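# Move the notchless milled part onto station B's infeed plate

## Task

Vise stations A, B and C sit along the track, with A toward -y and C toward +y, and each outfeed tray carries two milled parts. Identify the single part out of six whose pocket has no notch in its long walls. Set it completely on station B's infeed plate with the pocket pointing up or down and not resting on the plate's pins; touching the pins is optional. The other five parts must stay roughly in place, lying flat with the same side up. Nothing may count on the gripper still holding it at the end. Finally, open the gripper and move the hand away.

## Robot and tools

ROBOT. There is one arm: a six-joint Doosan M1013 carrying a Robotiq 2F-140 two-finger gripper, mounted on a carriage that travels a floor track (the device named rail). Arm rows never move the carriage; it has its own command. The only camera is cam_wrist (896x504), fixed to the hand, with fx = fy = 320.842 and principal point (447.12, 249.697) as nominal values. Its real pose and lens may be slightly off.

FRAMES. The scene frame belongs to the table. The tabletop is z = 0 and +z points up. The track lies along y at x = 0, and y = 0 is where the rail's position_m reads 0. The table edge is at x = 0.31 m. The arm base sits at x = 0, y roughly equal to position_m, z = 0.03 m, and faces +x. In the gripper's own frame the fingers point along +z and close along y. end_effector_position is the point between the pads when they are shut. Closed fingertips reach about 33 mm past it, and fully open ones about 9 mm. Closing pushes the tips roughly 24 mm further from the arm, so leave that gap above the table or a plate.

execute_actions(actions). This takes a list of action objects that run one after another. Each object may hold "rows", "steps", "until" and "rail". An empty list only returns the current state and images.
- rows: 1 to 15 rows. Each row is one control step (1/30 s) and has 9 numbers, each in [-1, 1], in this order: dx, dy, dz, rx, ry, rz, position, force_limit, speed.
- dx..rz are an offset, not a pose. It is measured in the gripper's own axes from the gripper pose measured when the action began. For the first action of a call, that is the last pose reported. Each row is counted from that same start, not from the row before. A value of 1.0 means 0.6 m or 180 degrees, and rx, ry, rz form one rotation vector. Each step the target is clipped to within 70 mm and 16 degrees of the current pose. If position and orientation cannot both be reached, position wins. To move gently, ramp the offset up row by row (adding about 0.01 per row gives 0.18 m/s).
- position is an absolute finger command: +1 is fully open (140 mm), about -0.8 puts the pads together, and -1 closes until blocked. force_limit sets grip force: about 14 N at -1, 60 N at 0 and 107 N at +1. speed sets how fast the gap changes: about 30, 140 and 250 mm/s at -1, 0 and +1.
- steps: an integer from 1 to 450, no fewer than the number of rows; the default is 15. After the last row, the arm keeps heading for that row's target and the fingers keep its command. Allow enough steps, and send any remaining distance in the next action.
- until: ends the action early once every condition holds; it does not stop any motion. Forms are {"rail": {"position_status": ["!=", "moving"]}}, numeric fields with "<", "<=", ">", ">=", "=" or "!=", {"all": {"status": "ended"}} and {"any": {"status": "ended"}}.
- rail: {"position_m": p} sets the absolute place along y where the carriage should stand, from -2 to 2 m. "speed_m_s" sets top speed, from 0.01 to 1 (starts at 1), and stays set. {"stop": true} halts it. It brakes at 2 m/s2. Wait for it to arrive with an until on position_status before reaching for something in the scene. An out-of-range value or unknown name rejects the whole call.

zoom_image(camera, region). camera is "cam_wrist". region is [x0, y0, x1, y1] in image pixels from the top-left corner, at most 504 by 504. It gives a closer look at the latest image, which helps you check pocket walls for notches.

read_manual(section). It only returns licence texts ("licences") and moves nothing.

finished_scene(scene). Pass the current scene's integer. Call it only once the part is resting correctly on its own, the gripper is open and the hand is clear. It cannot be undone.

RESULTS. Each result gives end_effector_position (m), end_effector_quat_wxyz, and velocities in the scene frame. The reported hand position drifts more at long reach. Joint positions and velocities are listed as rail, waist, shoulder, elbow, forearm roll, wrist pitch, wrist roll. "Hand target" is the pose the controller is currently chasing. object_status means: 0 moving, 1 blocked while opening, 2 blocked while closing (a grip), 3 reached the command or pads touching. position_measured is in counts, running from 3 (open) to 230 (pads together). Stopped fingers stay put until position changes by 0.01 or more. To squeeze harder, raise force_limit and switch between -1 and -0.98. "pose unreachable" means the clearance check blocked or altered the target; it is not a fault. Rail position_status can read moving, done, contact_stop, time_out, stopped or stopped_with_arm. position_answer not_taken means you must resend.

CAUTIONS. If a joint torque reaches its load limit (waist and shoulder 312, elbow 147, wrist joints 41.4 N m), or an outside force reaches 144 N, the arm halts for 10 s and the rest of the call is dropped. Long holding heats the motors, and a MOTOR HOT warning comes before a forced braking stop. While you think, the robot keeps its last command and the rail keeps moving. Brief tugs on a held part or pushes on loose items can happen. Do not drop, slam or shove parts, and never let anything leave the table.

Each tool is called after ">>>" as a command line: name --argument value for each argument, lists and objects as JSON in quotes; but a table of rows of numbers goes row by row, as --pt "numbers of a row", without its own name.

## Session

I'll start by looking at the current state.

>>> execute_actions --actions '[]'

Scene clock: 0.00 s.
end_effector_position=(+0.7048, -0.8138, +0.2917) position_measured=3 object_status=3 end_effector_quat_wxyz=(+0.062, -0.333, +0.640, +0.689) end_effector_velocity=(+0.000, +0.000, +0.000) end_effector_angular_velocity=(+0.000, +0.000, +0.000)
Joint positions: [-1.059 -0.116  0.698  1.554  1.202  1.929  3.384]
Joint velocities: [0. 0. 0. 0. 0. 0. 0.]
Hand target: +0.705, -0.814, +0.292; +0.062, -0.333, +0.640, +0.689
rail: position_m=-1.059 position_m_goal=-1.059 speed_m_s=1.00 position_status=done position_answer=taken refusals=0

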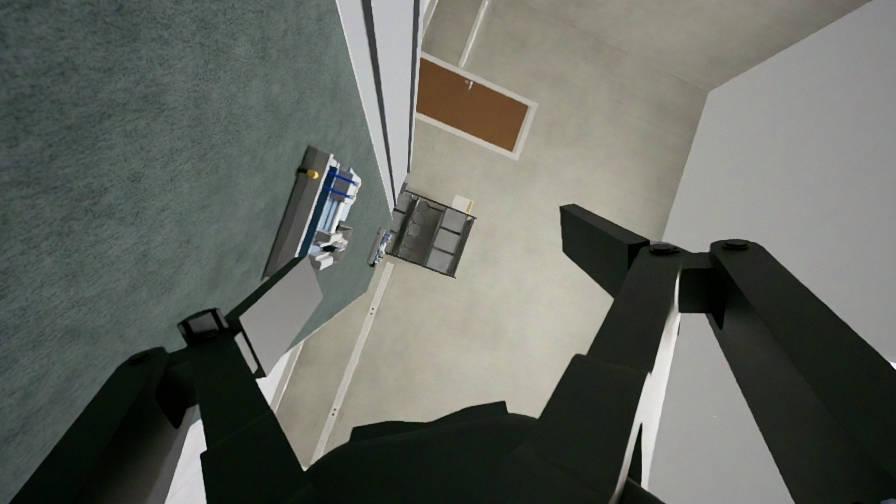

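>>> zoom_image --camera "cam_wrist" --region '[240, 130, 420, 290]'

Region (240, 130, 420, 290) of cam_wrist's 896x504 image, scaled by 2.800, with more detail than that image has.

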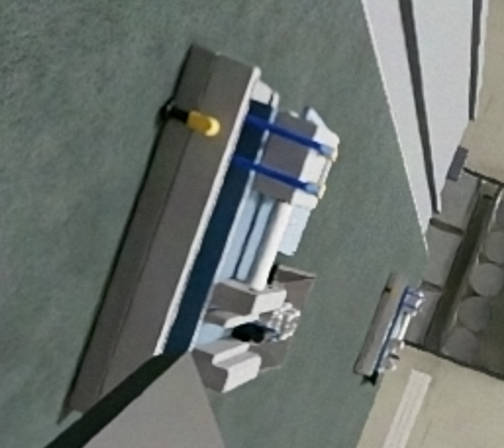

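>>> execute_actions --actions '[{"rail": {"position_m": -1.7, "speed_m_s": 0.6}, "rows": [[-0.0005,0.0044,-0.0049,0.0063,0.0006,0.003,1,0,0],[-0.002,0.017,-0.019,0.024,0.002,0.012,1,0,0],[-0.004,0.036,-0.041,0.052,0.005,0.025,1,0,0],[-0.007,0.061,-0.068,0.088,0.008,0.042,1,0,0],[-0.010,0.091,-0.101,0.130,0.012,0.063,1,0,0],[-0.014,0.123,-0.137,0.176,0.016,0.085,1,0,0],[-0.018,0.157,-0.176,0.225,0.020,0.109,1,0,0],[-0.022,0.193,-0.215,0.275,0.025,0.133,1,0,0],[-0.026,0.227,-0.253,0.324,0.029,0.157,1,0,0],[-0.030,0.259,-0.289,0.371,0.033,0.179,1,0,0],[-0.033,0.289,-0.322,0.413,0.037,0.200,1,0,0],[-0.036,0.314,-0.350,0.448,0.040,0.217,1,0,0],[-0.038,0.333,-0.372,0.476,0.043,0.230,1,0,0],[-0.0395,0.346,-0.386,0.494,0.044,0.239,1,0,0],[-0.040,0.350,-0.3905,0.5004,0.045,0.2419,1,0,0]], "steps": 60}]'

Scene clock: 37.80 s.
end_effector_position=(+0.7055, -1.6995, +0.4912) position_measured=3 object_status=3 end_effector_quat_wxyz=(-0.001, -0.001, +1.000, -0.000) end_effector_velocity=(-0.000, -0.000, +0.000) end_effector_angular_velocity=(-0.000, +0.000, -0.000)
Joint positions: [-1.7   -0.048  0.24   1.26  -0.     1.643  4.662]
Joint velocities: [ 0. -0.  0.  0. -0.  0.  0.]
Hand target: +0.705, -1.699, +0.491; -0.001, -0.001, +1.000, -0.000
Off the commanded pose: 0.001 m, 0 deg.
rail: position_m=-1.700 position_m_goal=-1.700 speed_m_s=0.60 position_status=done position_answer=taken refusals=0
camera_calibration (this result's frames):
cam_wrist: T_world_to_cam=[[0.195159, 0.980596, 0.0185371, 1.51779], [0.921169, -0.189755, 0.339765, -1.13544], [0.33669, -0.0492324, -0.940328, 0.312703], [0, 0, 0, 1]] pos_world=[0.644439, -1.6884, 0.651692]

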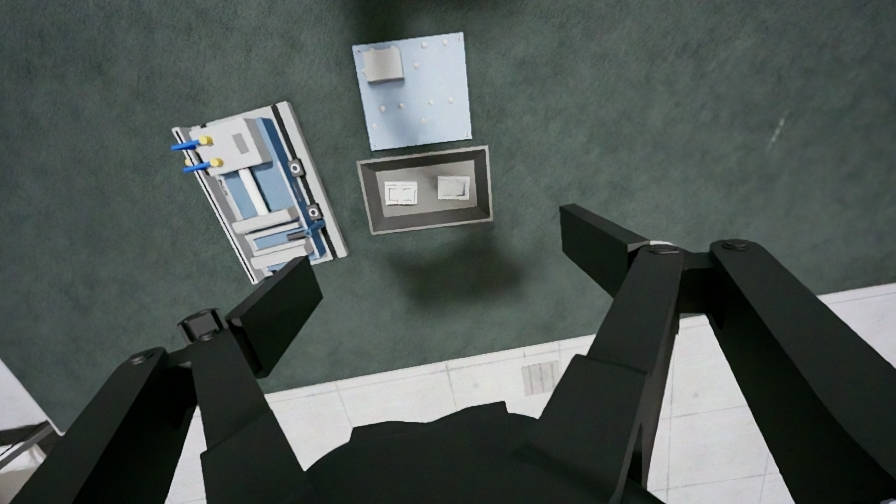

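>>> zoom_image --camera "cam_wrist" --region '[345, 135, 505, 245]'

>>> zoom_image --camera "cam_wrist" --region '[375, 165, 480, 215]'

Region (345, 135, 505, 245) of cam_wrist's 896x504 image, scaled by 3.150, with more detail than that image has; it fills the top 346 rows of this view, and the rest is white.

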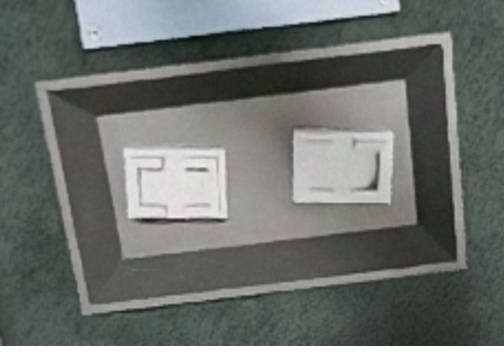

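Region (375, 165, 480, 215) of cam_wrist's 896x504 image, scaled by 4.800, with more detail than that image has; it fills the top 240 rows of this view, and the rest is white.

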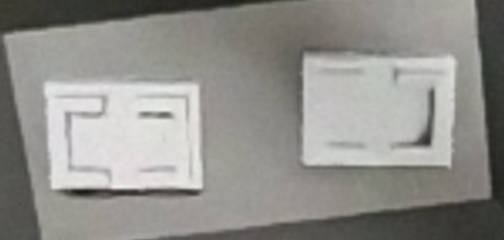

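>>> execute_actions --actions '[{"rail": {"position_m": 0.0, "speed_m_s": 1.0}, "steps": 120, "until": {"rail": {"position_status": ["!=", "moving"]}}}, {"steps": 5}]'

Scene clock: 44.87 s.
end_effector_position=(+0.7055, +0.0007, +0.4912) position_measured=3 object_status=3 end_effector_quat_wxyz=(-0.001, -0.001, +1.000, +0.000) end_effector_velocity=(+0.000, -0.000, +0.000) end_effector_angular_velocity=(+0.000, -0.000, -0.000)
Joint positions: [ 0.    -0.048  0.24   1.26  -0.     1.643  4.662]
Joint velocities: [-0. -0. -0. -0.  0. -0. -0.]
Hand target: +0.705, +0.001, +0.491; -0.001, -0.001, +1.000, -0.000
Off the commanded pose: 0.001 m, 0 deg.
rail: position_m=0.000 position_m_goal=0.000 speed_m_s=1.00 position_status=done position_answer=taken refusals=0
camera_calibration (this result's frames):
cam_wrist: T_world_to_cam=[[0.195278, 0.980572, 0.0185794, -0.149548], [0.921132, -0.189879, 0.339798, -0.81279], [0.336724, -0.0492411, -0.940315, 0.39642], [0, 0, 0, 1]] pos_world=[0.644406, 0.011831, 0.651722]

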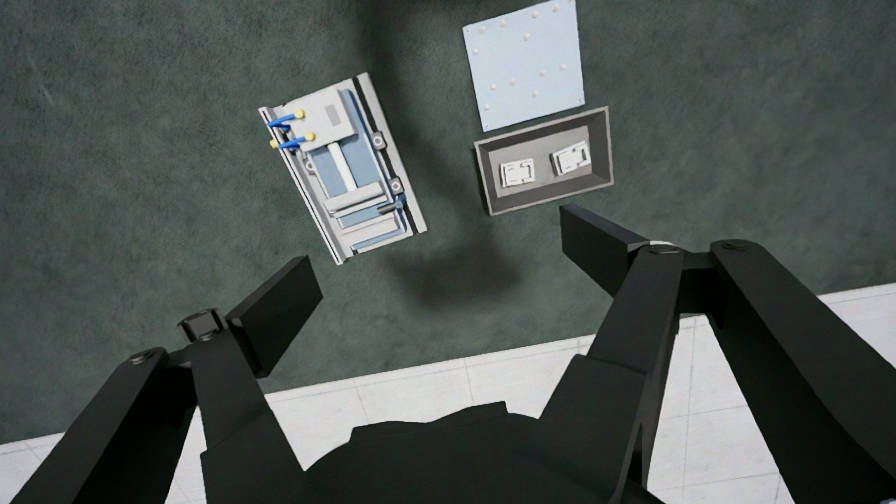

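>>> zoom_image --camera "cam_wrist" --region '[485, 125, 605, 200]'

>>> zoom_image --camera "cam_wrist" --region '[450, 0, 630, 220]'

Region (485, 125, 605, 200) of cam_wrist's 896x504 image, scaled by 4.200, with more detail than that image has; it fills the top 315 rows of this view, and the rest is white.

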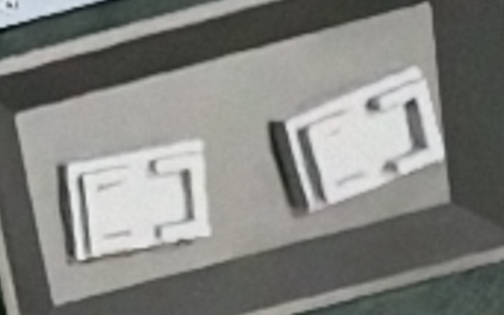

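Region (450, 0, 630, 220) of cam_wrist's 896x504 image, scaled by 2.291, with more detail than that image has; it fills the left 412 columns of this view, and the rest is white.

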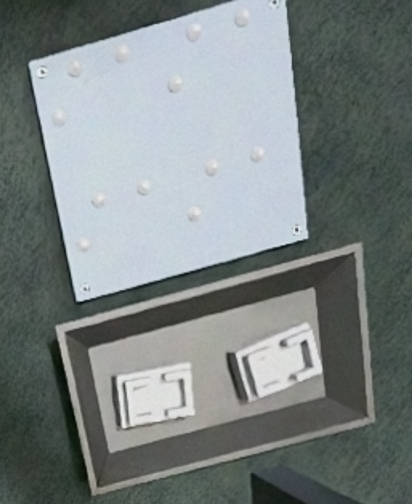

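>>> execute_actions --actions '[{"rail": {"position_m": 1.9, "speed_m_s": 1.0}, "steps": 120, "until": {"rail": {"position_status": ["!=", "moving"]}}}, {"steps": 5}]'

Scene clock: 77.13 s.
end_effector_position=(+0.7055, +1.9007, +0.4912) position_measured=3 object_status=3 end_effector_quat_wxyz=(-0.001, -0.001, +1.000, +0.000) end_effector_velocity=(+0.000, -0.000, +0.000) end_effector_angular_velocity=(+0.000, -0.000, +0.000)
Joint positions: [ 1.9   -0.048  0.24   1.26  -0.     1.643  4.662]
Joint velocities: [-0. -0. -0. -0.  0. -0. -0.]
Hand target: +0.705, +1.901, +0.491; -0.001, -0.001, +1.000, -0.000
Off the commanded pose: 0.001 m, 0 deg.
rail: position_m=1.900 position_m_goal=1.900 speed_m_s=1.00 position_status=done position_answer=taken refusals=0
camera_calibration (this result's frames):
cam_wrist: T_world_to_cam=[[0.195276, 0.980572, 0.0186077, -2.01266], [0.921132, -0.189886, 0.339794, -0.452002], [0.336726, -0.0492133, -0.940316, 0.489925], [0, 0, 0, 1]] pos_world=[0.644406, 1.91184, 0.651723]

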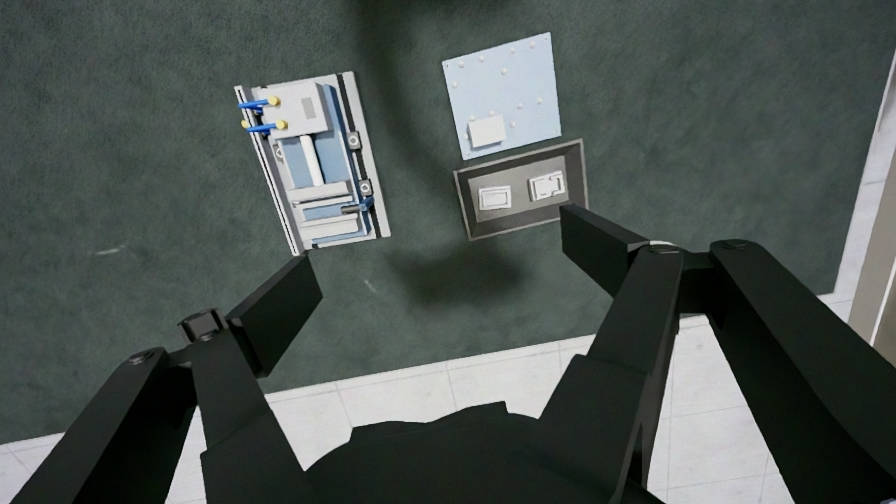

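>>> zoom_image --camera "cam_wrist" --region '[445, 130, 600, 250]'

Region (445, 130, 600, 250) of cam_wrist's 896x504 image, scaled by 3.252, with more detail than that image has; it fills the top 390 rows of this view, and the rest is white.

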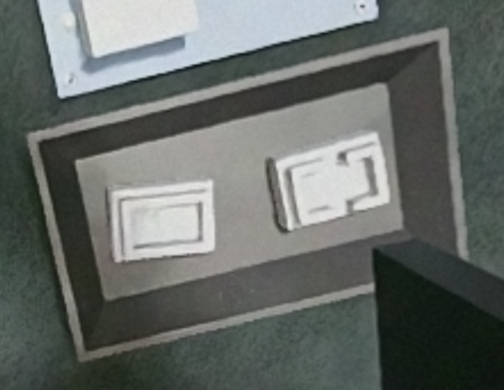

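>>> execute_actions --actions '[{"rows": [[-0.0016,0.002,0.0064,0,0,-0.006,1,0,0],[-0.0063,0.0076,0.0248,0,0,-0.023,1,0,0],[-0.0134,0.0162,0.053,0,0,-0.048,1,0,0],[-0.0225,0.0272,0.0894,0,0,-0.081,1,0,0],[-0.0333,0.0403,0.132,0,0,-0.120,1,0,0],[-0.0452,0.0547,0.1795,0,0,-0.163,1,0,0],[-0.0578,0.0699,0.2295,0,0,-0.209,1,0,0],[-0.0707,0.0854,0.2805,0,0,-0.255,1,0,0],[-0.0833,0.1006,0.3305,0,0,-0.301,1,0,0],[-0.0952,0.115,0.378,0,0,-0.344,1,0,0],[-0.106,0.1281,0.4206,0,0,-0.383,1,0,0],[-0.1151,0.1391,0.457,0,0,-0.416,1,0,0],[-0.1222,0.1477,0.485,0,0,-0.441,1,0,0],[-0.1269,0.1533,0.5036,0,0,-0.458,1,0,0],[-0.1285,0.1553,0.51,0,0,-0.464,1,0,0]], "steps": 40}]'

Scene clock: 111.90 s.
end_effector_position=(+0.7817, +1.9938, +0.1851) position_measured=3 object_status=3 end_effector_quat_wxyz=(-0.001, -0.667, +0.745, +0.001) end_effector_velocity=(+0.000, -0.000, -0.000) end_effector_angular_velocity=(+0.000, +0.000, -0.000)
Joint positions: [1.9   0.075 0.457 1.52  0.    1.166 3.328]
Joint velocities: [ 0. -0. -0.  0.  0.  0. -0.]
Hand target: +0.782, +1.994, +0.185; -0.001, -0.667, +0.745, +0.001
Off the commanded pose: 0.000 m, 0 deg.
rail: position_m=1.900 position_m_goal=1.900 speed_m_s=1.00 position_status=done position_answer=taken refusals=0
camera_calibration (this result's frames):
cam_wrist: T_world_to_cam=[[-0.952192, 0.304815, 0.0204689, 0.130876], [0.293245, 0.89315, 0.341013, -2.06926], [0.0856643, 0.330712, -0.939836, -0.380328], [0, 0, 0, 1]] pos_world=[0.764, 1.93404, 0.345519]

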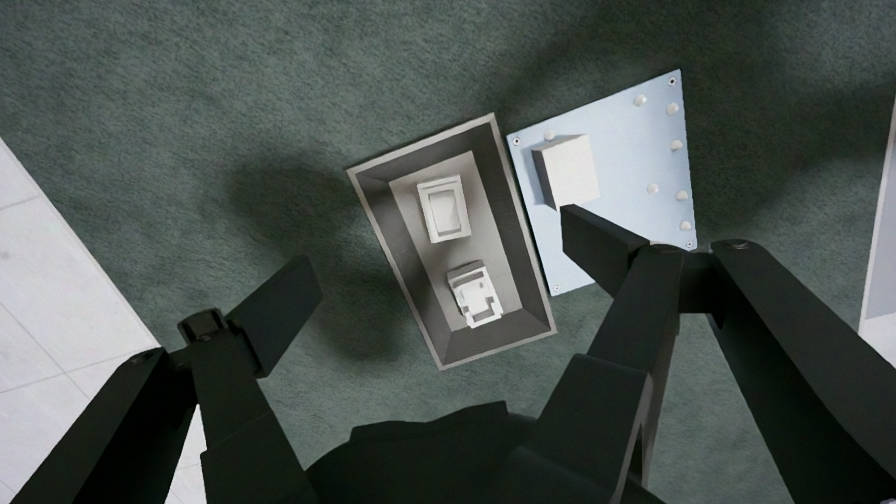

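>>> zoom_image --camera "cam_wrist" --region '[340, 105, 560, 345]'

Region (340, 105, 560, 345) of cam_wrist's 896x504 image, scaled by 2.100, with more detail than that image has; it fills the left 462 columns of this view, and the rest is white.

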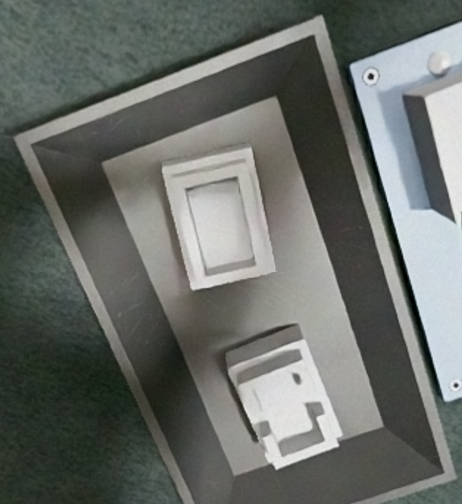

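>>> zoom_image --camera "cam_wrist" --region '[395, 160, 495, 260]'

Region (395, 160, 495, 260) of cam_wrist's 896x504 image, scaled by 5.040, with more detail than that image has.

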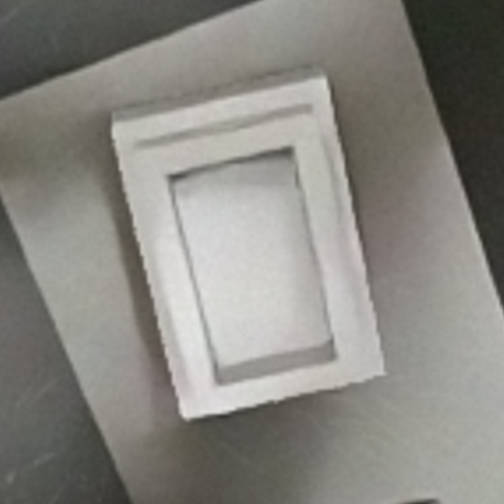

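>>> zoom_image --camera "cam_wrist" --region '[280, 190, 600, 320]'

Region (280, 190, 600, 320) of cam_wrist's 896x504 image, scaled by 1.575, with more detail than that image has; it fills the top 205 rows of this view, and the rest is white.

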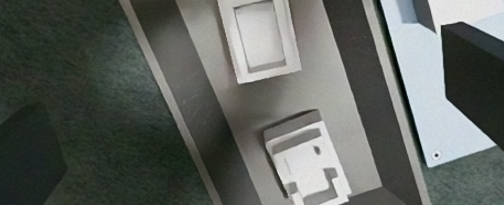

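>>> execute_actions --actions '[{"rows": [[-0.0002,0.0001,0.0018,0,0,0,0.05,0,0],[-0.0009,0.0006,0.0069,0,0,0,0.05,0,0],[-0.0018,0.0012,0.0147,0,0,-0.001,0.05,0,0],[-0.0031,0.002,0.0249,0,0,-0.001,0.05,0,0],[-0.0045,0.003,0.0368,0,0,-0.0015,0.05,0,0],[-0.0062,0.004,0.05,0,0,-0.002,0.05,0,0],[-0.0079,0.0052,0.0638,0,0,-0.0025,0.05,0,0],[-0.0096,0.0063,0.078,0,0,-0.003,0.05,0,0],[-0.0113,0.0075,0.0919,0,0,-0.0036,0.05,0,0],[-0.013,0.0085,0.105,0,0,-0.0041,0.05,0,0],[-0.0144,0.0095,0.117,0,0,-0.0046,0.05,0,0],[-0.0157,0.0103,0.127,0,0,-0.005,0.05,0,0],[-0.0166,0.0109,0.135,0,0,-0.0053,0.05,0,0],[-0.0173,0.0114,0.140,0,0,-0.0055,0.05,0,0],[-0.0175,0.0115,0.1418,0,0,-0.0056,0.05,0,0]], "steps": 24}]'

Scene clock: 145.93 s.
end_effector_position=(+0.7759, +2.0049, +0.1001) position_measured=123 object_status=3 end_effector_quat_wxyz=(-0.001, -0.673, +0.739, +0.001) end_effector_velocity=(-0.000, -0.000, -0.000) end_effector_angular_velocity=(-0.000, +0.000, +0.000)
Joint positions: [1.9   0.09  0.514 1.602 0.    1.027 3.325]
Joint velocities: [ 0. -0.  0.  0.  0. -0. -0.]
Hand target: +0.776, +2.005, +0.100; -0.001, -0.673, +0.739, +0.001
Off the commanded pose: 0.000 m, 0 deg.
rail: position_m=1.900 position_m_goal=1.900 speed_m_s=1.00 position_status=done position_answer=taken refusals=0
camera_calibration (this result's frames):
cam_wrist: T_world_to_cam=[[-0.957386, 0.288085, 0.0204716, 0.161201], [0.277549, 0.898139, 0.341045, -2.04634], [0.0798636, 0.332194, -0.939824, -0.461931], [0, 0, 0, 1]] pos_world=[0.759182, 1.94491, 0.26046]

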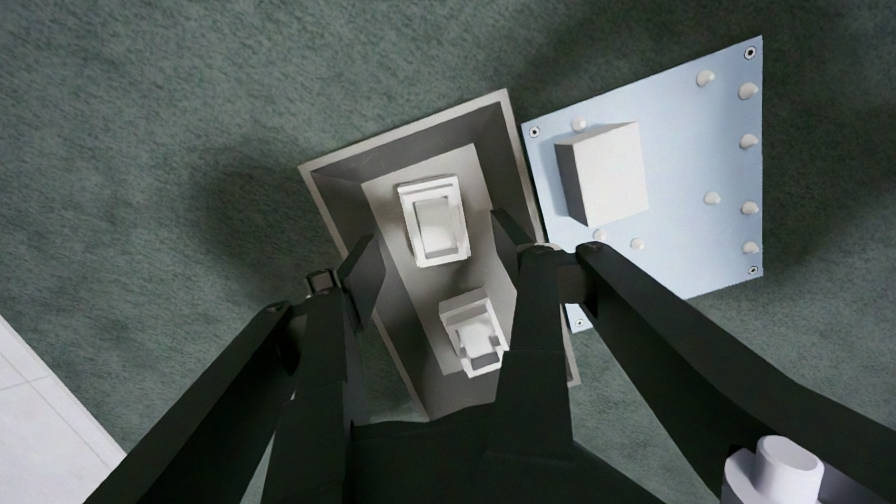

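>>> zoom_image --camera "cam_wrist" --region '[345, 140, 525, 300]'

Region (345, 140, 525, 300) of cam_wrist's 896x504 image, scaled by 2.800, with more detail than that image has.

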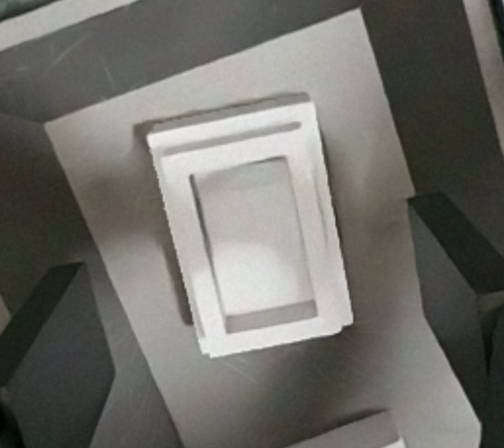

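>>> execute_actions --actions '[{"rows": [[0,0,0.001,0,0,0,-0.13,0,0],[0,0,0.004,0,0,0,-0.13,0,0],[0,0,0.0087,0,0,0,-0.13,0,0],[0,0,0.0146,0,0,0,-0.13,0,0],[0,-0.0005,0.0216,0,0,0,-0.13,0,0],[0,-0.0005,0.0293,0,0,0,-0.13,0,0],[0,-0.0005,0.0375,0,0,0,-0.13,0,0],[0,-0.001,0.0458,0,0,0,-0.13,0,0],[0,-0.001,0.054,0,0,0,-0.13,0,0],[0,-0.001,0.0617,0,0,0,-0.13,0,0],[0,-0.001,0.0687,0,0,0,-0.13,0,0],[0,-0.001,0.0746,0,0,0,-0.13,0,0],[0,-0.001,0.0793,0,0,0,-0.13,0,0],[0,-0.001,0.0823,0,0,0,-0.13,0,0],[0,-0.001,0.0833,0,0,0,-0.13,0,0]], "steps": 22}]'

Scene clock: 187.97 s.
end_effector_position=(+0.7764, +2.0049, +0.0501) position_measured=145 object_status=3 end_effector_quat_wxyz=(-0.001, -0.673, +0.739, +0.001) end_effector_velocity=(-0.000, -0.000, -0.000) end_effector_angular_velocity=(-0.000, +0.000, -0.000)
Joint positions: [1.9   0.09  0.559 1.634 0.    0.951 3.325]
Joint velocities: [ 0. -0. -0.  0. -0. -0.  0.]
Hand target: +0.776, +2.005, +0.050; -0.001, -0.673, +0.739, +0.001
Off the commanded pose: 0.000 m, 0 deg.
rail: position_m=1.900 position_m_goal=1.900 speed_m_s=1.00 position_status=done position_answer=taken refusals=0
camera_calibration (this result's frames):
cam_wrist: T_world_to_cam=[[-0.95739, 0.288076, 0.0204106, 0.162751], [0.277522, 0.898152, 0.341033, -2.02939], [0.0799115, 0.332166, -0.93983, -0.508867], [0, 0, 0, 1]] pos_world=[0.75968, 1.94484, 0.210519]

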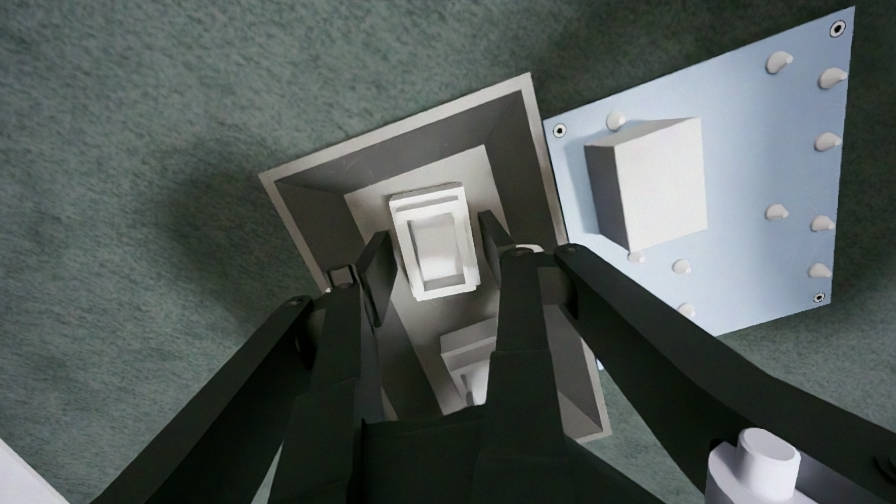

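>>> zoom_image --camera "cam_wrist" --region '[335, 135, 535, 315]'

Region (335, 135, 535, 315) of cam_wrist's 896x504 image, scaled by 2.520, with more detail than that image has; it fills the top 454 rows of this view, and the rest is white.

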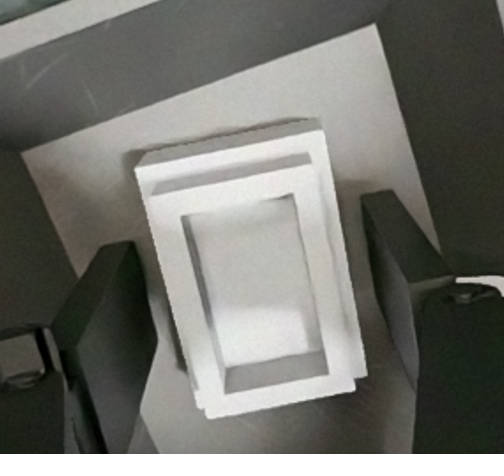

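>>> execute_actions --actions '[{"rows": [[0,0,0,0,0,0,-1,0.6,-0.6]], "steps": 18}]'

Scene clock: 198.57 s.
end_effector_position=(+0.7764, +2.0049, +0.0501) position_measured=173 object_status=2 end_effector_quat_wxyz=(-0.001, -0.673, +0.739, +0.001) end_effector_velocity=(+0.000, +0.000, +0.000) end_effector_angular_velocity=(-0.000, -0.000, +0.000)
Joint positions: [1.9   0.09  0.559 1.634 0.    0.951 3.325]
Joint velocities: [ 0.  0. -0. -0. -0. -0. -0.]
Hand target: +0.776, +2.005, +0.050; -0.001, -0.673, +0.739, +0.001
Off the commanded pose: 0.000 m, 0 deg.
rail: position_m=1.900 position_m_goal=1.900 speed_m_s=1.00 position_status=done position_answer=taken refusals=0
camera_calibration (this result's frames):
cam_wrist: T_world_to_cam=[[-0.957383, 0.2881, 0.0204084, 0.162698], [0.277543, 0.898142, 0.341044, -2.02936], [0.0799251, 0.332174, -0.939826, -0.508918], [0, 0, 0, 1]] pos_world=[0.759673, 1.94483, 0.210486]

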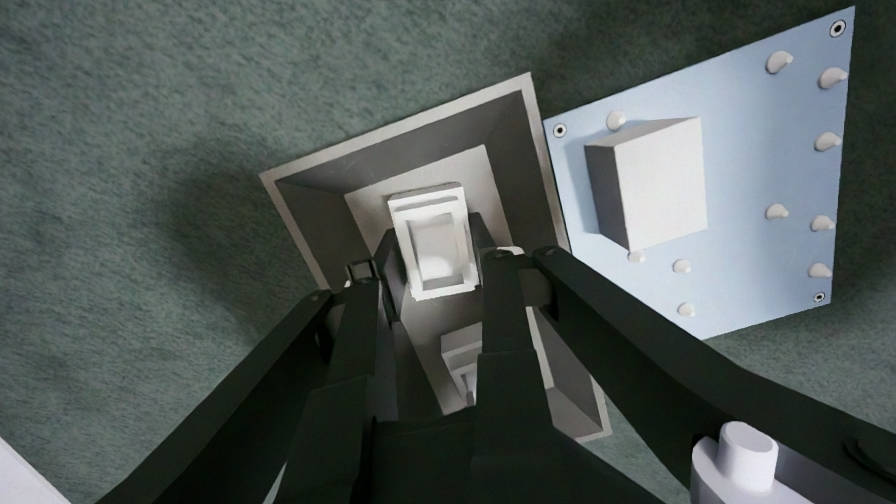

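>>> zoom_image --camera "cam_wrist" --region '[365, 170, 505, 310]'

Region (365, 170, 505, 310) of cam_wrist's 896x504 image, scaled by 3.600, with more detail than that image has.

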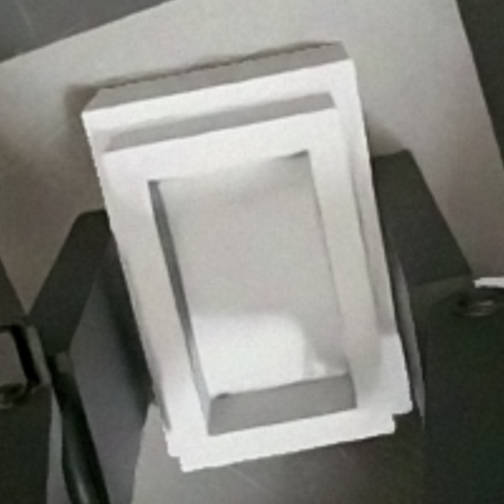

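>>> execute_actions --actions '[{"rows": [[0,0,-0.0005,0,0,0,-1,0.6,-0.6],[0,0,-0.0021,0,0,0,-1,0.6,-0.6],[0,0,-0.0047,0,0,0,-1,0.6,-0.6],[0,0,-0.0083,0,0,0,-1,0.6,-0.6],[0,0,-0.013,0,0,0,-1,0.6,-0.6],[0,0,-0.0187,0,0,0,-1,0.6,-0.6],[0,0,-0.0254,0,0,0,-1,0.6,-0.6],[0,0,-0.0332,0,0,0,-1,0.6,-0.6],[0,0,-0.042,0,0,0,-1,0.6,-0.6],[0,0,-0.0519,0,0,0,-1,0.6,-0.6],[0,0,-0.0627,0,0,0,-1,0.6,-0.6],[0,0,-0.0747,0,0,0,-1,0.6,-0.6],[0,0,-0.0876,0,0,0,-1,0.6,-0.6],[0,0,-0.1016,0,0,0,-1,0.6,-0.6],[0,0,-0.1167,0,0,0,-1,0.6,-0.6]], "steps": 15}, {"rows": [[0,0,-0.04,0,0,0,-1,0.6,-0.6],[0,0,-0.058,0,0,0,-1,0.6,-0.6],[0,0,-0.076,0,0,0,-1,0.6,-0.6],[0,0,-0.094,0,0,0,-1,0.6,-0.6],[0,0,-0.112,0,0,0,-1,0.6,-0.6],[0,0,-0.13,0,0,0,-1,0.6,-0.6],[0,0,-0.147,0,0,0,-1,0.6,-0.6],[0,0,-0.163,0,0,0,-1,0.6,-0.6],[0,0,-0.177,0,0,0,-1,0.6,-0.6],[0,0,-0.189,0,0,0,-1,0.6,-0.6],[0,0,-0.199,0,0,0,-1,0.6,-0.6],[0,0,-0.207,0,0,0,-1,0.6,-0.6],[0,0,-0.213,0,0,0,-1,0.6,-0.6],[0,0,-0.217,0,0,0,-1,0.6,-0.6],[0,0,-0.219,0,0,0,-1,0.6,-0.6]], "steps": 17}]'

Scene clock: 230.00 s.
end_effector_position=(+0.7767, +2.0049, +0.2367) position_measured=173 object_status=2 end_effector_quat_wxyz=(-0.000, -0.673, +0.739, +0.000) end_effector_velocity=(-0.001, -0.000, +0.003) end_effector_angular_velocity=(-0.001, +0.007, +0.000)
Joint positions: [1.9   0.09  0.422 1.475 0.    1.246 3.325]
Joint velocities: [ 0.     0.    -0.    -0.005 -0.     0.012 -0.   ]
Hand target: +0.777, +2.005, +0.237; -0.000, -0.673, +0.739, +0.000
Off the commanded pose: 0.000 m, 0 deg.
rail: position_m=1.900 position_m_goal=1.900 speed_m_s=1.00 position_status=done position_answer=taken refusals=0
camera_calibration (this result's frames):
cam_wrist: T_world_to_cam=[[-0.957418, 0.288008, 0.0200513, 0.159442], [0.277325, 0.898148, 0.341206, -2.09302], [0.0802612, 0.332238, -0.939775, -0.333982], [0, 0, 0, 1]] pos_world=[0.759906, 1.94488, 0.397088]

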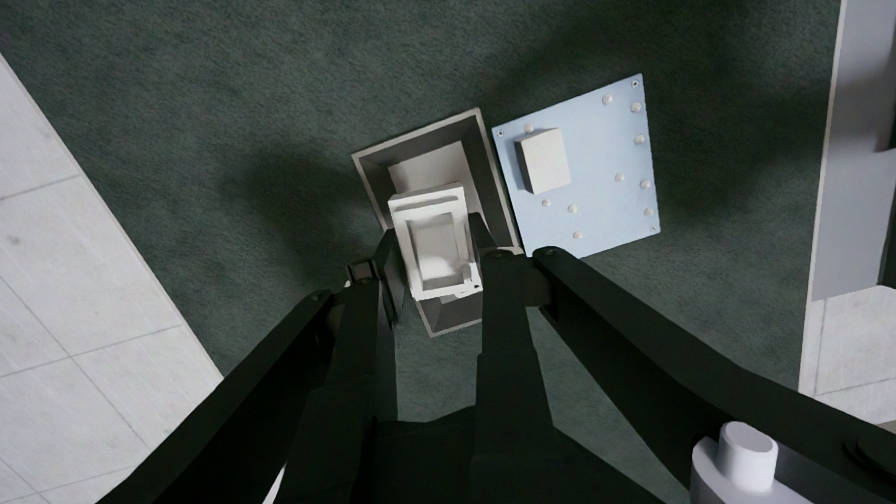

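>>> execute_actions --actions '[{"rail": {"position_m": 0.2, "speed_m_s": 1.0}, "rows": [[0,0.0005,0,0,0,0,-1,0.6,-0.6],[0.0002,0.0018,0,0,0,0,-1,0.6,-0.6],[0.0004,0.0041,0,0,0,0,-1,0.6,-0.6],[0.0007,0.0073,0,0,0,0,-1,0.6,-0.6],[0.0011,0.0115,0,0,0,0,-1,0.6,-0.6],[0.0016,0.0165,0,0,0,0,-1,0.6,-0.6],[0.0021,0.0225,0,0,0,0,-1,0.6,-0.6],[0.0028,0.0294,0,0,0,0,-1,0.6,-0.6],[0.0035,0.0372,0,0,0,0,-1,0.6,-0.6],[0.0043,0.0459,0,0,0,0,-1,0.6,-0.6],[0.0052,0.0556,0,0,0,0,-1,0.6,-0.6],[0.0062,0.0661,0,0,0,0,-1,0.6,-0.6],[0.0073,0.0776,0,0,0,0,-1,0.6,-0.6],[0.0085,0.09,0,0,0,0,-1,0.6,-0.6],[0.0097,0.1033,0,0,0,0,-1,0.6,-0.6]], "steps": 15}, {"rows": [[0.0034,0.0358,0,0,0,0,-1,0.6,-0.6],[0.0047,0.0496,0,0,0,0,-1,0.6,-0.6],[0.006,0.0633,0,0,0,0,-1,0.6,-0.6],[0.0073,0.0771,0,0,0,0,-1,0.6,-0.6],[0.0085,0.0909,0,0,0,0,-1,0.6,-0.6],[0.0098,0.1047,0,0,0,0,-1,0.6,-0.6],[0.0111,0.1185,0,0,0,0,-1,0.6,-0.6],[0.0124,0.1322,0,0,0,0,-1,0.6,-0.6],[0.0137,0.146,0,0,0,0,-1,0.6,-0.6],[0.015,0.1598,0,0,0,0,-1,0.6,-0.6],[0.0163,0.1736,0,0,0,0,-1,0.6,-0.6],[0.0176,0.1874,0,0,0,0,-1,0.6,-0.6],[0.0189,0.2011,0,0,0,0,-1,0.6,-0.6],[0.0202,0.2149,0,0,0,0,-1,0.6,-0.6],[0.0215,0.2287,0,0,0,0,-1,0.6,-0.6]], "steps": 15}, {"rows": [[0.0033,0.0353,0,0,0,-0.001,-1,0.6,-0.6],[0.0045,0.0477,0,0,0,-0.002,-1,0.6,-0.6],[0.0056,0.0592,0,0,0,-0.005,-1,0.6,-0.6],[0.0066,0.0697,0,0,0,-0.008,-1,0.6,-0.6],[0.0075,0.0794,0,0,0,-0.012,-1,0.6,-0.6],[0.0083,0.0881,0,0,0,-0.017,-1,0.6,-0.6],[0.009,0.0959,0,0,0,-0.021,-1,0.6,-0.6],[0.0097,0.1028,0,0,0,-0.026,-1,0.6,-0.6],[0.0102,0.1088,0,0,0,-0.030,-1,0.6,-0.6],[0.0107,0.1138,0,0,0,-0.035,-1,0.6,-0.6],[0.0111,0.118,0,0,0,-0.039,-1,0.6,-0.6],[0.0114,0.1212,0,0,0,-0.042,-1,0.6,-0.6],[0.0116,0.1235,0,0,0,-0.045,-1,0.6,-0.6],[0.0117,0.1248,0,0,0,-0.046,-1,0.6,-0.6],[0.0118,0.1253,0,0,0,-0.047,-1,0.6,-0.6]], "steps": 15}, {"steps": 60, "until": {"rail": {"position_status": ["!=", "moving"]}}}, {"steps": 3}]'

Scene clock: 250.73 s.
end_effector_position=(+0.5332, +0.3047, +0.2364) position_measured=173 object_status=2 end_effector_quat_wxyz=(+0.001, +0.726, -0.688, -0.001) end_effector_velocity=(-0.000, +0.004, +0.000) end_effector_angular_velocity=(+0.000, -0.000, +0.000)
Joint positions: [0.2   0.131 0.056 1.944 0.    1.144 3.217]
Joint velocities: [ 0.004 -0.    -0.    -0.     0.     0.    -0.   ]
Hand target: +0.533, +0.305, +0.236; +0.001, +0.726, -0.687, -0.001
Off the commanded pose: 0.000 m, 0 deg.
rail: position_m=0.200 position_m_goal=0.200 speed_m_s=1.00 position_status=done position_answer=taken refusals=0
camera_calibration (this result's frames):
cam_wrist: T_world_to_cam=[[-0.989342, 0.144008, 0.0215516, 0.476623], [0.142676, 0.929142, 0.341085, -0.43603], [0.0290946, 0.340525, -0.939785, 0.274918], [0, 0, 0, 1]] pos_world=[0.525756, 0.242879, 0.396815]

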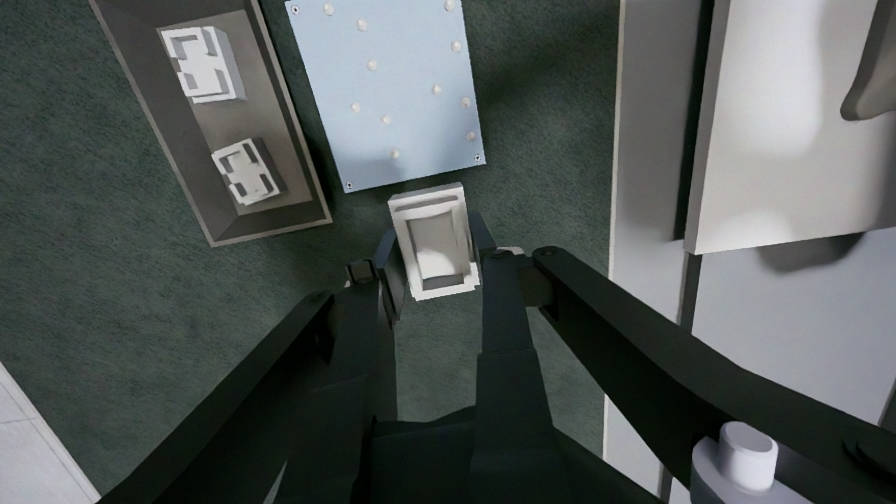

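>>> zoom_image --camera "cam_wrist" --region '[330, 50, 500, 210]'

Region (330, 50, 500, 210) of cam_wrist's 896x504 image, scaled by 2.965, with more detail than that image has; it fills the top 474 rows of this view, and the rest is white.

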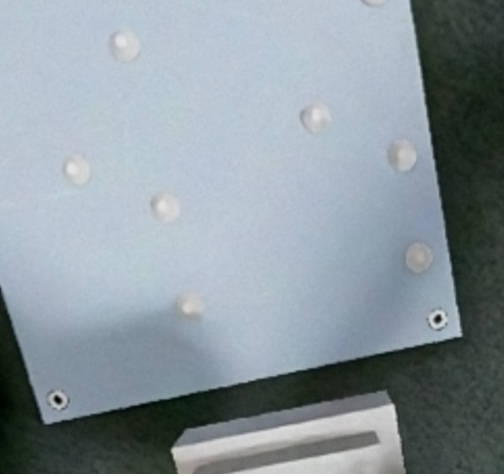

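>>> execute_actions --actions '[{"rows": [[0.0012,0.0001,0.0027,0,0,0,-1,0.6,-0.6],[0.0047,0.0004,0.0103,0,0,0,-1,0.6,-0.6],[0.0099,0.0008,0.0219,0,0,0,-1,0.6,-0.6],[0.0168,0.0014,0.037,0,0,0,-1,0.6,-0.6],[0.0248,0.002,0.0546,0,0,0,-1,0.6,-0.6],[0.0336,0.0027,0.0742,0,0,0,-1,0.6,-0.6],[0.043,0.0035,0.0948,0,0,0,-1,0.6,-0.6],[0.0525,0.0042,0.1159,0,0,0,-1,0.6,-0.6],[0.0619,0.005,0.1365,0,0,0,-1,0.6,-0.6],[0.0707,0.0057,0.1561,0,0,0,-1,0.6,-0.6],[0.0787,0.0063,0.1737,0,0,0,-1,0.6,-0.6],[0.0856,0.0069,0.1888,0,0,0,-1,0.6,-0.6],[0.0908,0.0073,0.2004,0,0,0,-1,0.6,-0.6],[0.0943,0.0076,0.208,0,0,0,-1,0.6,-0.6],[0.0955,0.0077,0.2107,0,0,0,-1,0.6,-0.6]], "steps": 20}]'

Scene clock: 283.20 s.
end_effector_position=(+0.5313, +0.2473, +0.1102) position_measured=173 object_status=2 end_effector_quat_wxyz=(+0.001, +0.726, -0.688, -0.001) end_effector_velocity=(+0.000, +0.001, -0.000) end_effector_angular_velocity=(+0.002, -0.001, -0.000)
Joint positions: [ 0.2    0.024  0.16   2.092 -0.     0.892  3.111]
Joint velocities: [ 0.     0.     0.    -0.     0.002 -0.001 -0.001]
Hand target: +0.531, +0.247, +0.110; +0.001, +0.726, -0.688, -0.001
Off the commanded pose: 0.000 m, 0 deg.
rail: position_m=0.200 position_m_goal=0.200 speed_m_s=1.00 position_status=done position_answer=taken refusals=0
camera_calibration (this result's frames):
cam_wrist: T_world_to_cam=[[-0.989347, 0.144004, 0.0213405, 0.485727], [0.142604, 0.929201, 0.340954, -0.339318], [0.0292692, 0.340365, -0.939838, 0.175809], [0, 0, 0, 1]] pos_world=[0.523795, 0.185509, 0.270558]

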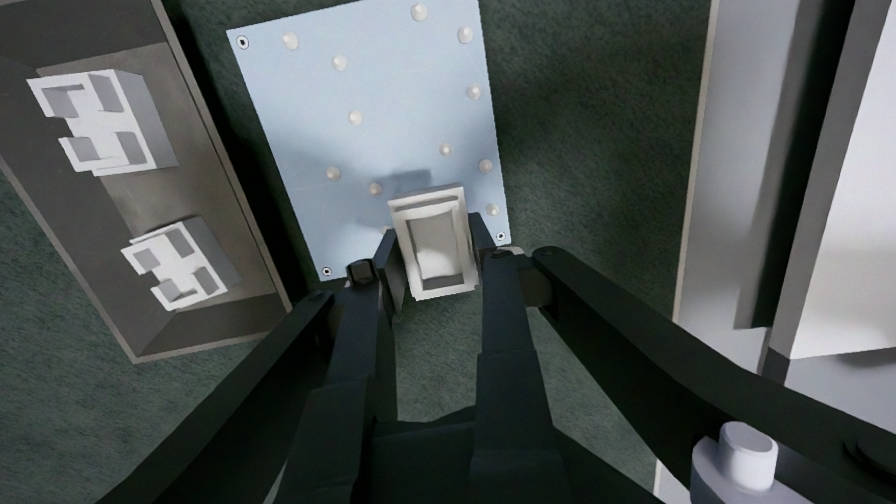

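>>> zoom_image --camera "cam_wrist" --region '[300, 120, 530, 300]'

Region (300, 120, 530, 300) of cam_wrist's 896x504 image, scaled by 2.191, with more detail than that image has; it fills the top 394 rows of this view, and the rest is white.

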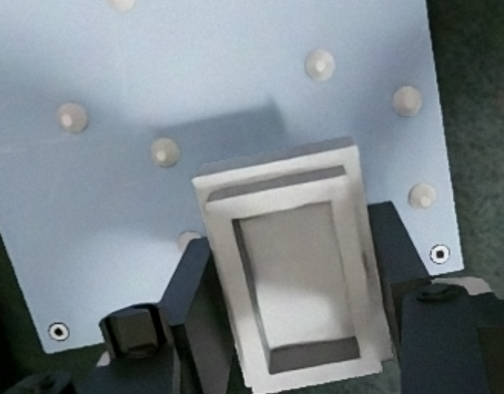

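>>> execute_actions --actions '[{"rows": [[0,0,0.0012,0,0,0,-1,0.6,-0.6],[0.0002,0.0001,0.0046,0,0,0,-1,0.6,-0.6],[0.0004,0.0002,0.0097,0,0,0,-1,0.6,-0.6],[0.0007,0.0003,0.0164,0,0,0,-1,0.6,-0.6],[0.001,0.0005,0.0243,0,0,0,-1,0.6,-0.6],[0.0013,0.0006,0.033,0,0,0,-1,0.6,-0.6],[0.0017,0.0008,0.0422,0,0,0,-1,0.6,-0.6],[0.002,0.001,0.0515,0,0,0,-1,0.6,-0.6],[0.0024,0.0012,0.0607,0,0,0,-1,0.6,-0.6],[0.0027,0.0013,0.0694,0,0,0,-1,0.6,-0.6],[0.003,0.0015,0.0773,0,0,0,-1,0.6,-0.6],[0.0033,0.0016,0.084,0,0,0,-1,0.6,-0.6],[0.0035,0.0017,0.0891,0,0,0,-1,0.6,-0.6],[0.0037,0.0018,0.0925,0,0,0,-1,0.6,-0.6],[0.0037,0.0018,0.0937,0,0,0,-1,0.6,-0.6]], "steps": 19}]'

Scene clock: 300.23 s.
end_effector_position=(+0.5302, +0.2450, +0.0540) position_measured=173 object_status=2 end_effector_quat_wxyz=(+0.001, +0.726, -0.688, -0.001) end_effector_velocity=(+0.000, -0.000, -0.000) end_effector_angular_velocity=(-0.001, -0.001, +0.001)
Joint positions: [ 0.2    0.02   0.229  2.138 -0.     0.776  3.107]
Joint velocities: [ 0.    -0.     0.     0.    -0.001 -0.001 -0.   ]
Hand target: +0.530, +0.245, +0.054; +0.001, +0.726, -0.688, -0.001
Off the commanded pose: 0.000 m, 0 deg.
rail: position_m=0.200 position_m_goal=0.200 speed_m_s=1.00 position_status=done position_answer=taken refusals=0
camera_calibration (this result's frames):
cam_wrist: T_world_to_cam=[[-0.989336, 0.144093, 0.0212577, 0.486155], [0.142659, 0.929183, 0.34098, -0.317904], [0.0293807, 0.340377, -0.93983, 0.123791], [0, 0, 0, 1]] pos_world=[0.522685, 0.183204, 0.214407]

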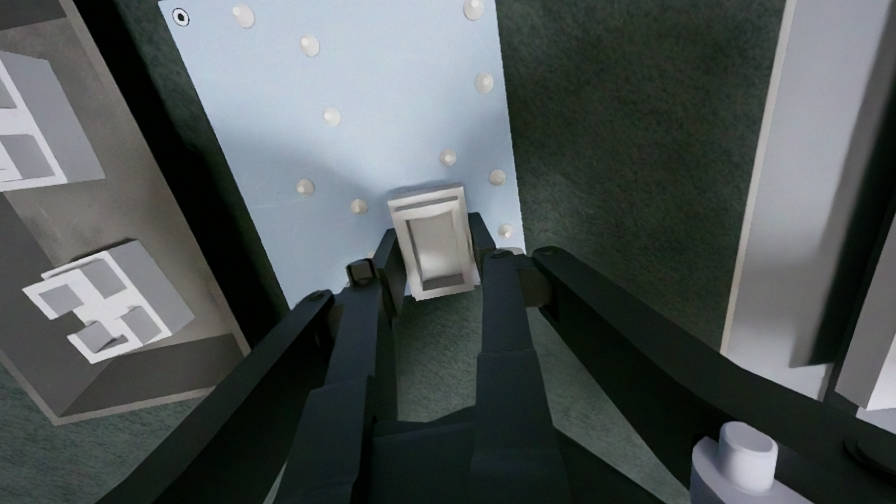

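>>> zoom_image --camera "cam_wrist" --region '[340, 140, 530, 310]'

Region (340, 140, 530, 310) of cam_wrist's 896x504 image, scaled by 2.653, with more detail than that image has; it fills the top 451 rows of this view, and the rest is white.

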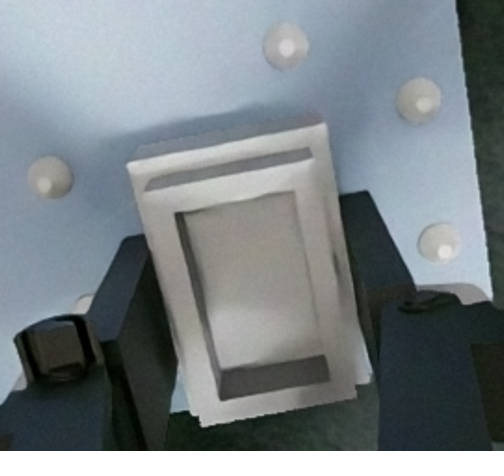

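>>> execute_actions --actions '[{"rows": [[0,0,0.0006,0,0,0,-1,0.6,-0.6],[0,0,0.0015,0,0,0,-1,0.6,-0.6],[0,0,0.0025,0,0,0,-1,0.6,-0.6],[0,0,0.0035,0,0,0,-1,0.6,-0.6],[0,0,0.0044,0,0,0,-1,0.6,-0.6],[0,0,0.005,0,0,0,-1,0.6,-0.6]], "steps": 10}]'

>>> zoom_image --camera "cam_wrist" --region '[340, 140, 530, 310]'

Scene clock: 318.90 s.
end_effector_position=(+0.5302, +0.2450, +0.0510) position_measured=173 object_status=2 end_effector_quat_wxyz=(+0.001, +0.726, -0.688, -0.001) end_effector_velocity=(+0.000, +0.000, -0.000) end_effector_angular_velocity=(+0.000, -0.000, +0.000)
Joint positions: [ 0.2    0.02   0.234  2.14  -0.     0.77   3.107]
Joint velocities: [ 0. -0. -0.  0.  0. -0. -0.]
Hand target: +0.530, +0.245, +0.051; +0.001, +0.726, -0.688, -0.001
Off the commanded pose: 0.000 m, 0 deg.
rail: position_m=0.200 position_m_goal=0.200 speed_m_s=1.00 position_status=done position_answer=taken refusals=0
camera_calibration (this result's frames):
cam_wrist: T_world_to_cam=[[-0.989342, 0.144049, 0.0212648, 0.486223], [0.142621, 0.929204, 0.340939, -0.316848], [0.0293527, 0.340338, -0.939845, 0.120998], [0, 0, 0, 1]] pos_world=[0.522679, 0.183196, 0.211406]

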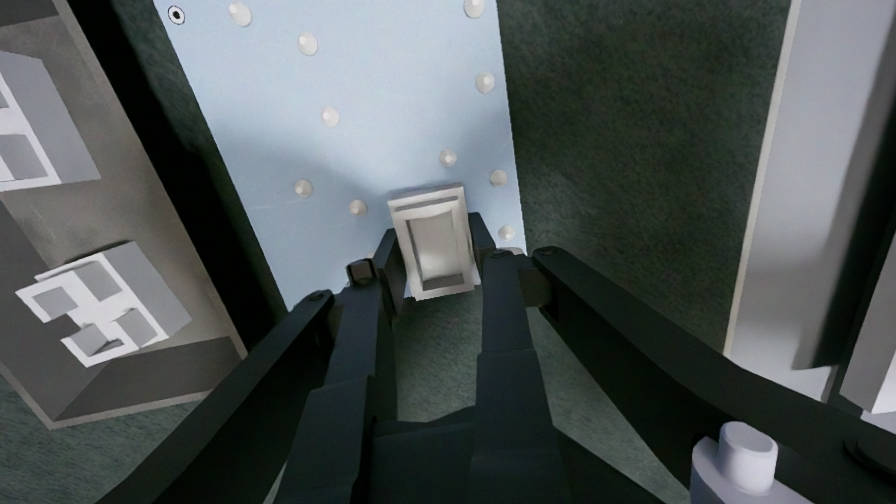

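Region (340, 140, 530, 310) of cam_wrist's 896x504 image, scaled by 2.653, with more detail than that image has; it fills the top 451 rows of this view, and the rest is white.

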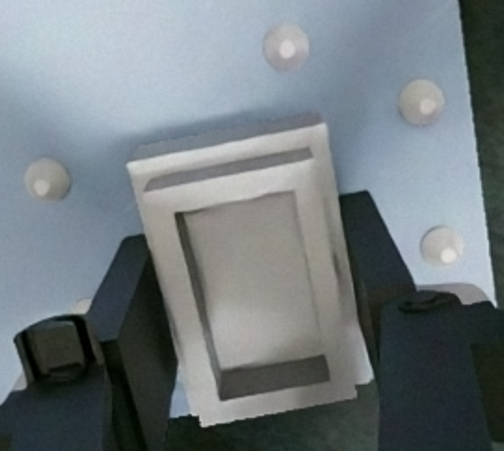

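>>> execute_actions --actions '[{"rows": [[0,0,0.0005,0,0,0,-1,0.6,-0.6],[0,0,0.0013,0,0,0,-1,0.6,-0.6],[0,0,0.0021,0,0,0,-1,0.6,-0.6],[0,0,0.003,0,0,0,-1,0.6,-0.6],[0,0,0.0037,0,0,0,-1,0.6,-0.6],[0,0,0.0042,0,0,0,-1,0.6,-0.6]], "steps": 10}]'

>>> zoom_image --camera "cam_wrist" --region '[340, 140, 530, 310]'

Scene clock: 321.53 s.
end_effector_position=(+0.5302, +0.2450, +0.0485) position_measured=173 object_status=2 end_effector_quat_wxyz=(+0.001, +0.726, -0.688, -0.001) end_effector_velocity=(+0.000, +0.000, -0.000) end_effector_angular_velocity=(+0.000, -0.000, +0.000)
Joint positions: [ 0.2    0.02   0.237  2.142 -0.     0.765  3.107]
Joint velocities: [ 0.  0. -0. -0.  0. -0.  0.]
Hand target: +0.530, +0.245, +0.048; +0.001, +0.726, -0.688, -0.001
Off the commanded pose: 0.000 m, 0 deg.
rail: position_m=0.200 position_m_goal=0.200 speed_m_s=1.00 position_status=done position_answer=taken refusals=0
camera_calibration (this result's frames):
cam_wrist: T_world_to_cam=[[-0.989337, 0.144088, 0.0212487, 0.486258], [0.142651, 0.929184, 0.340981, -0.316019], [0.0293874, 0.340376, -0.93983, 0.118611], [0, 0, 0, 1]] pos_world=[0.522667, 0.183203, 0.208898]

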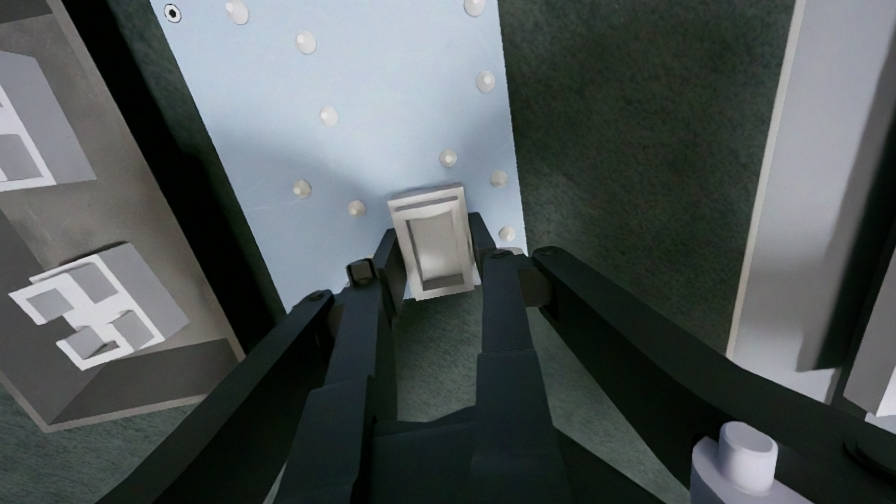

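Region (340, 140, 530, 310) of cam_wrist's 896x504 image, scaled by 2.653, with more detail than that image has; it fills the top 451 rows of this view, and the rest is white.

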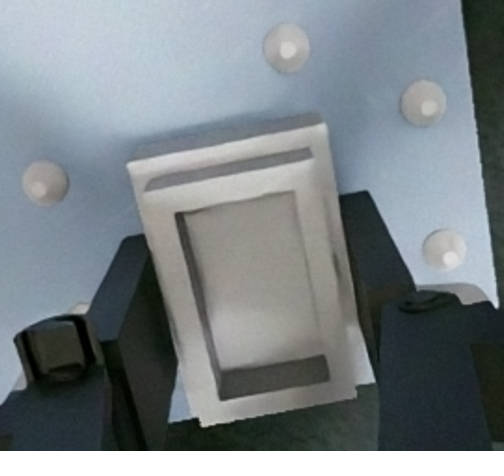

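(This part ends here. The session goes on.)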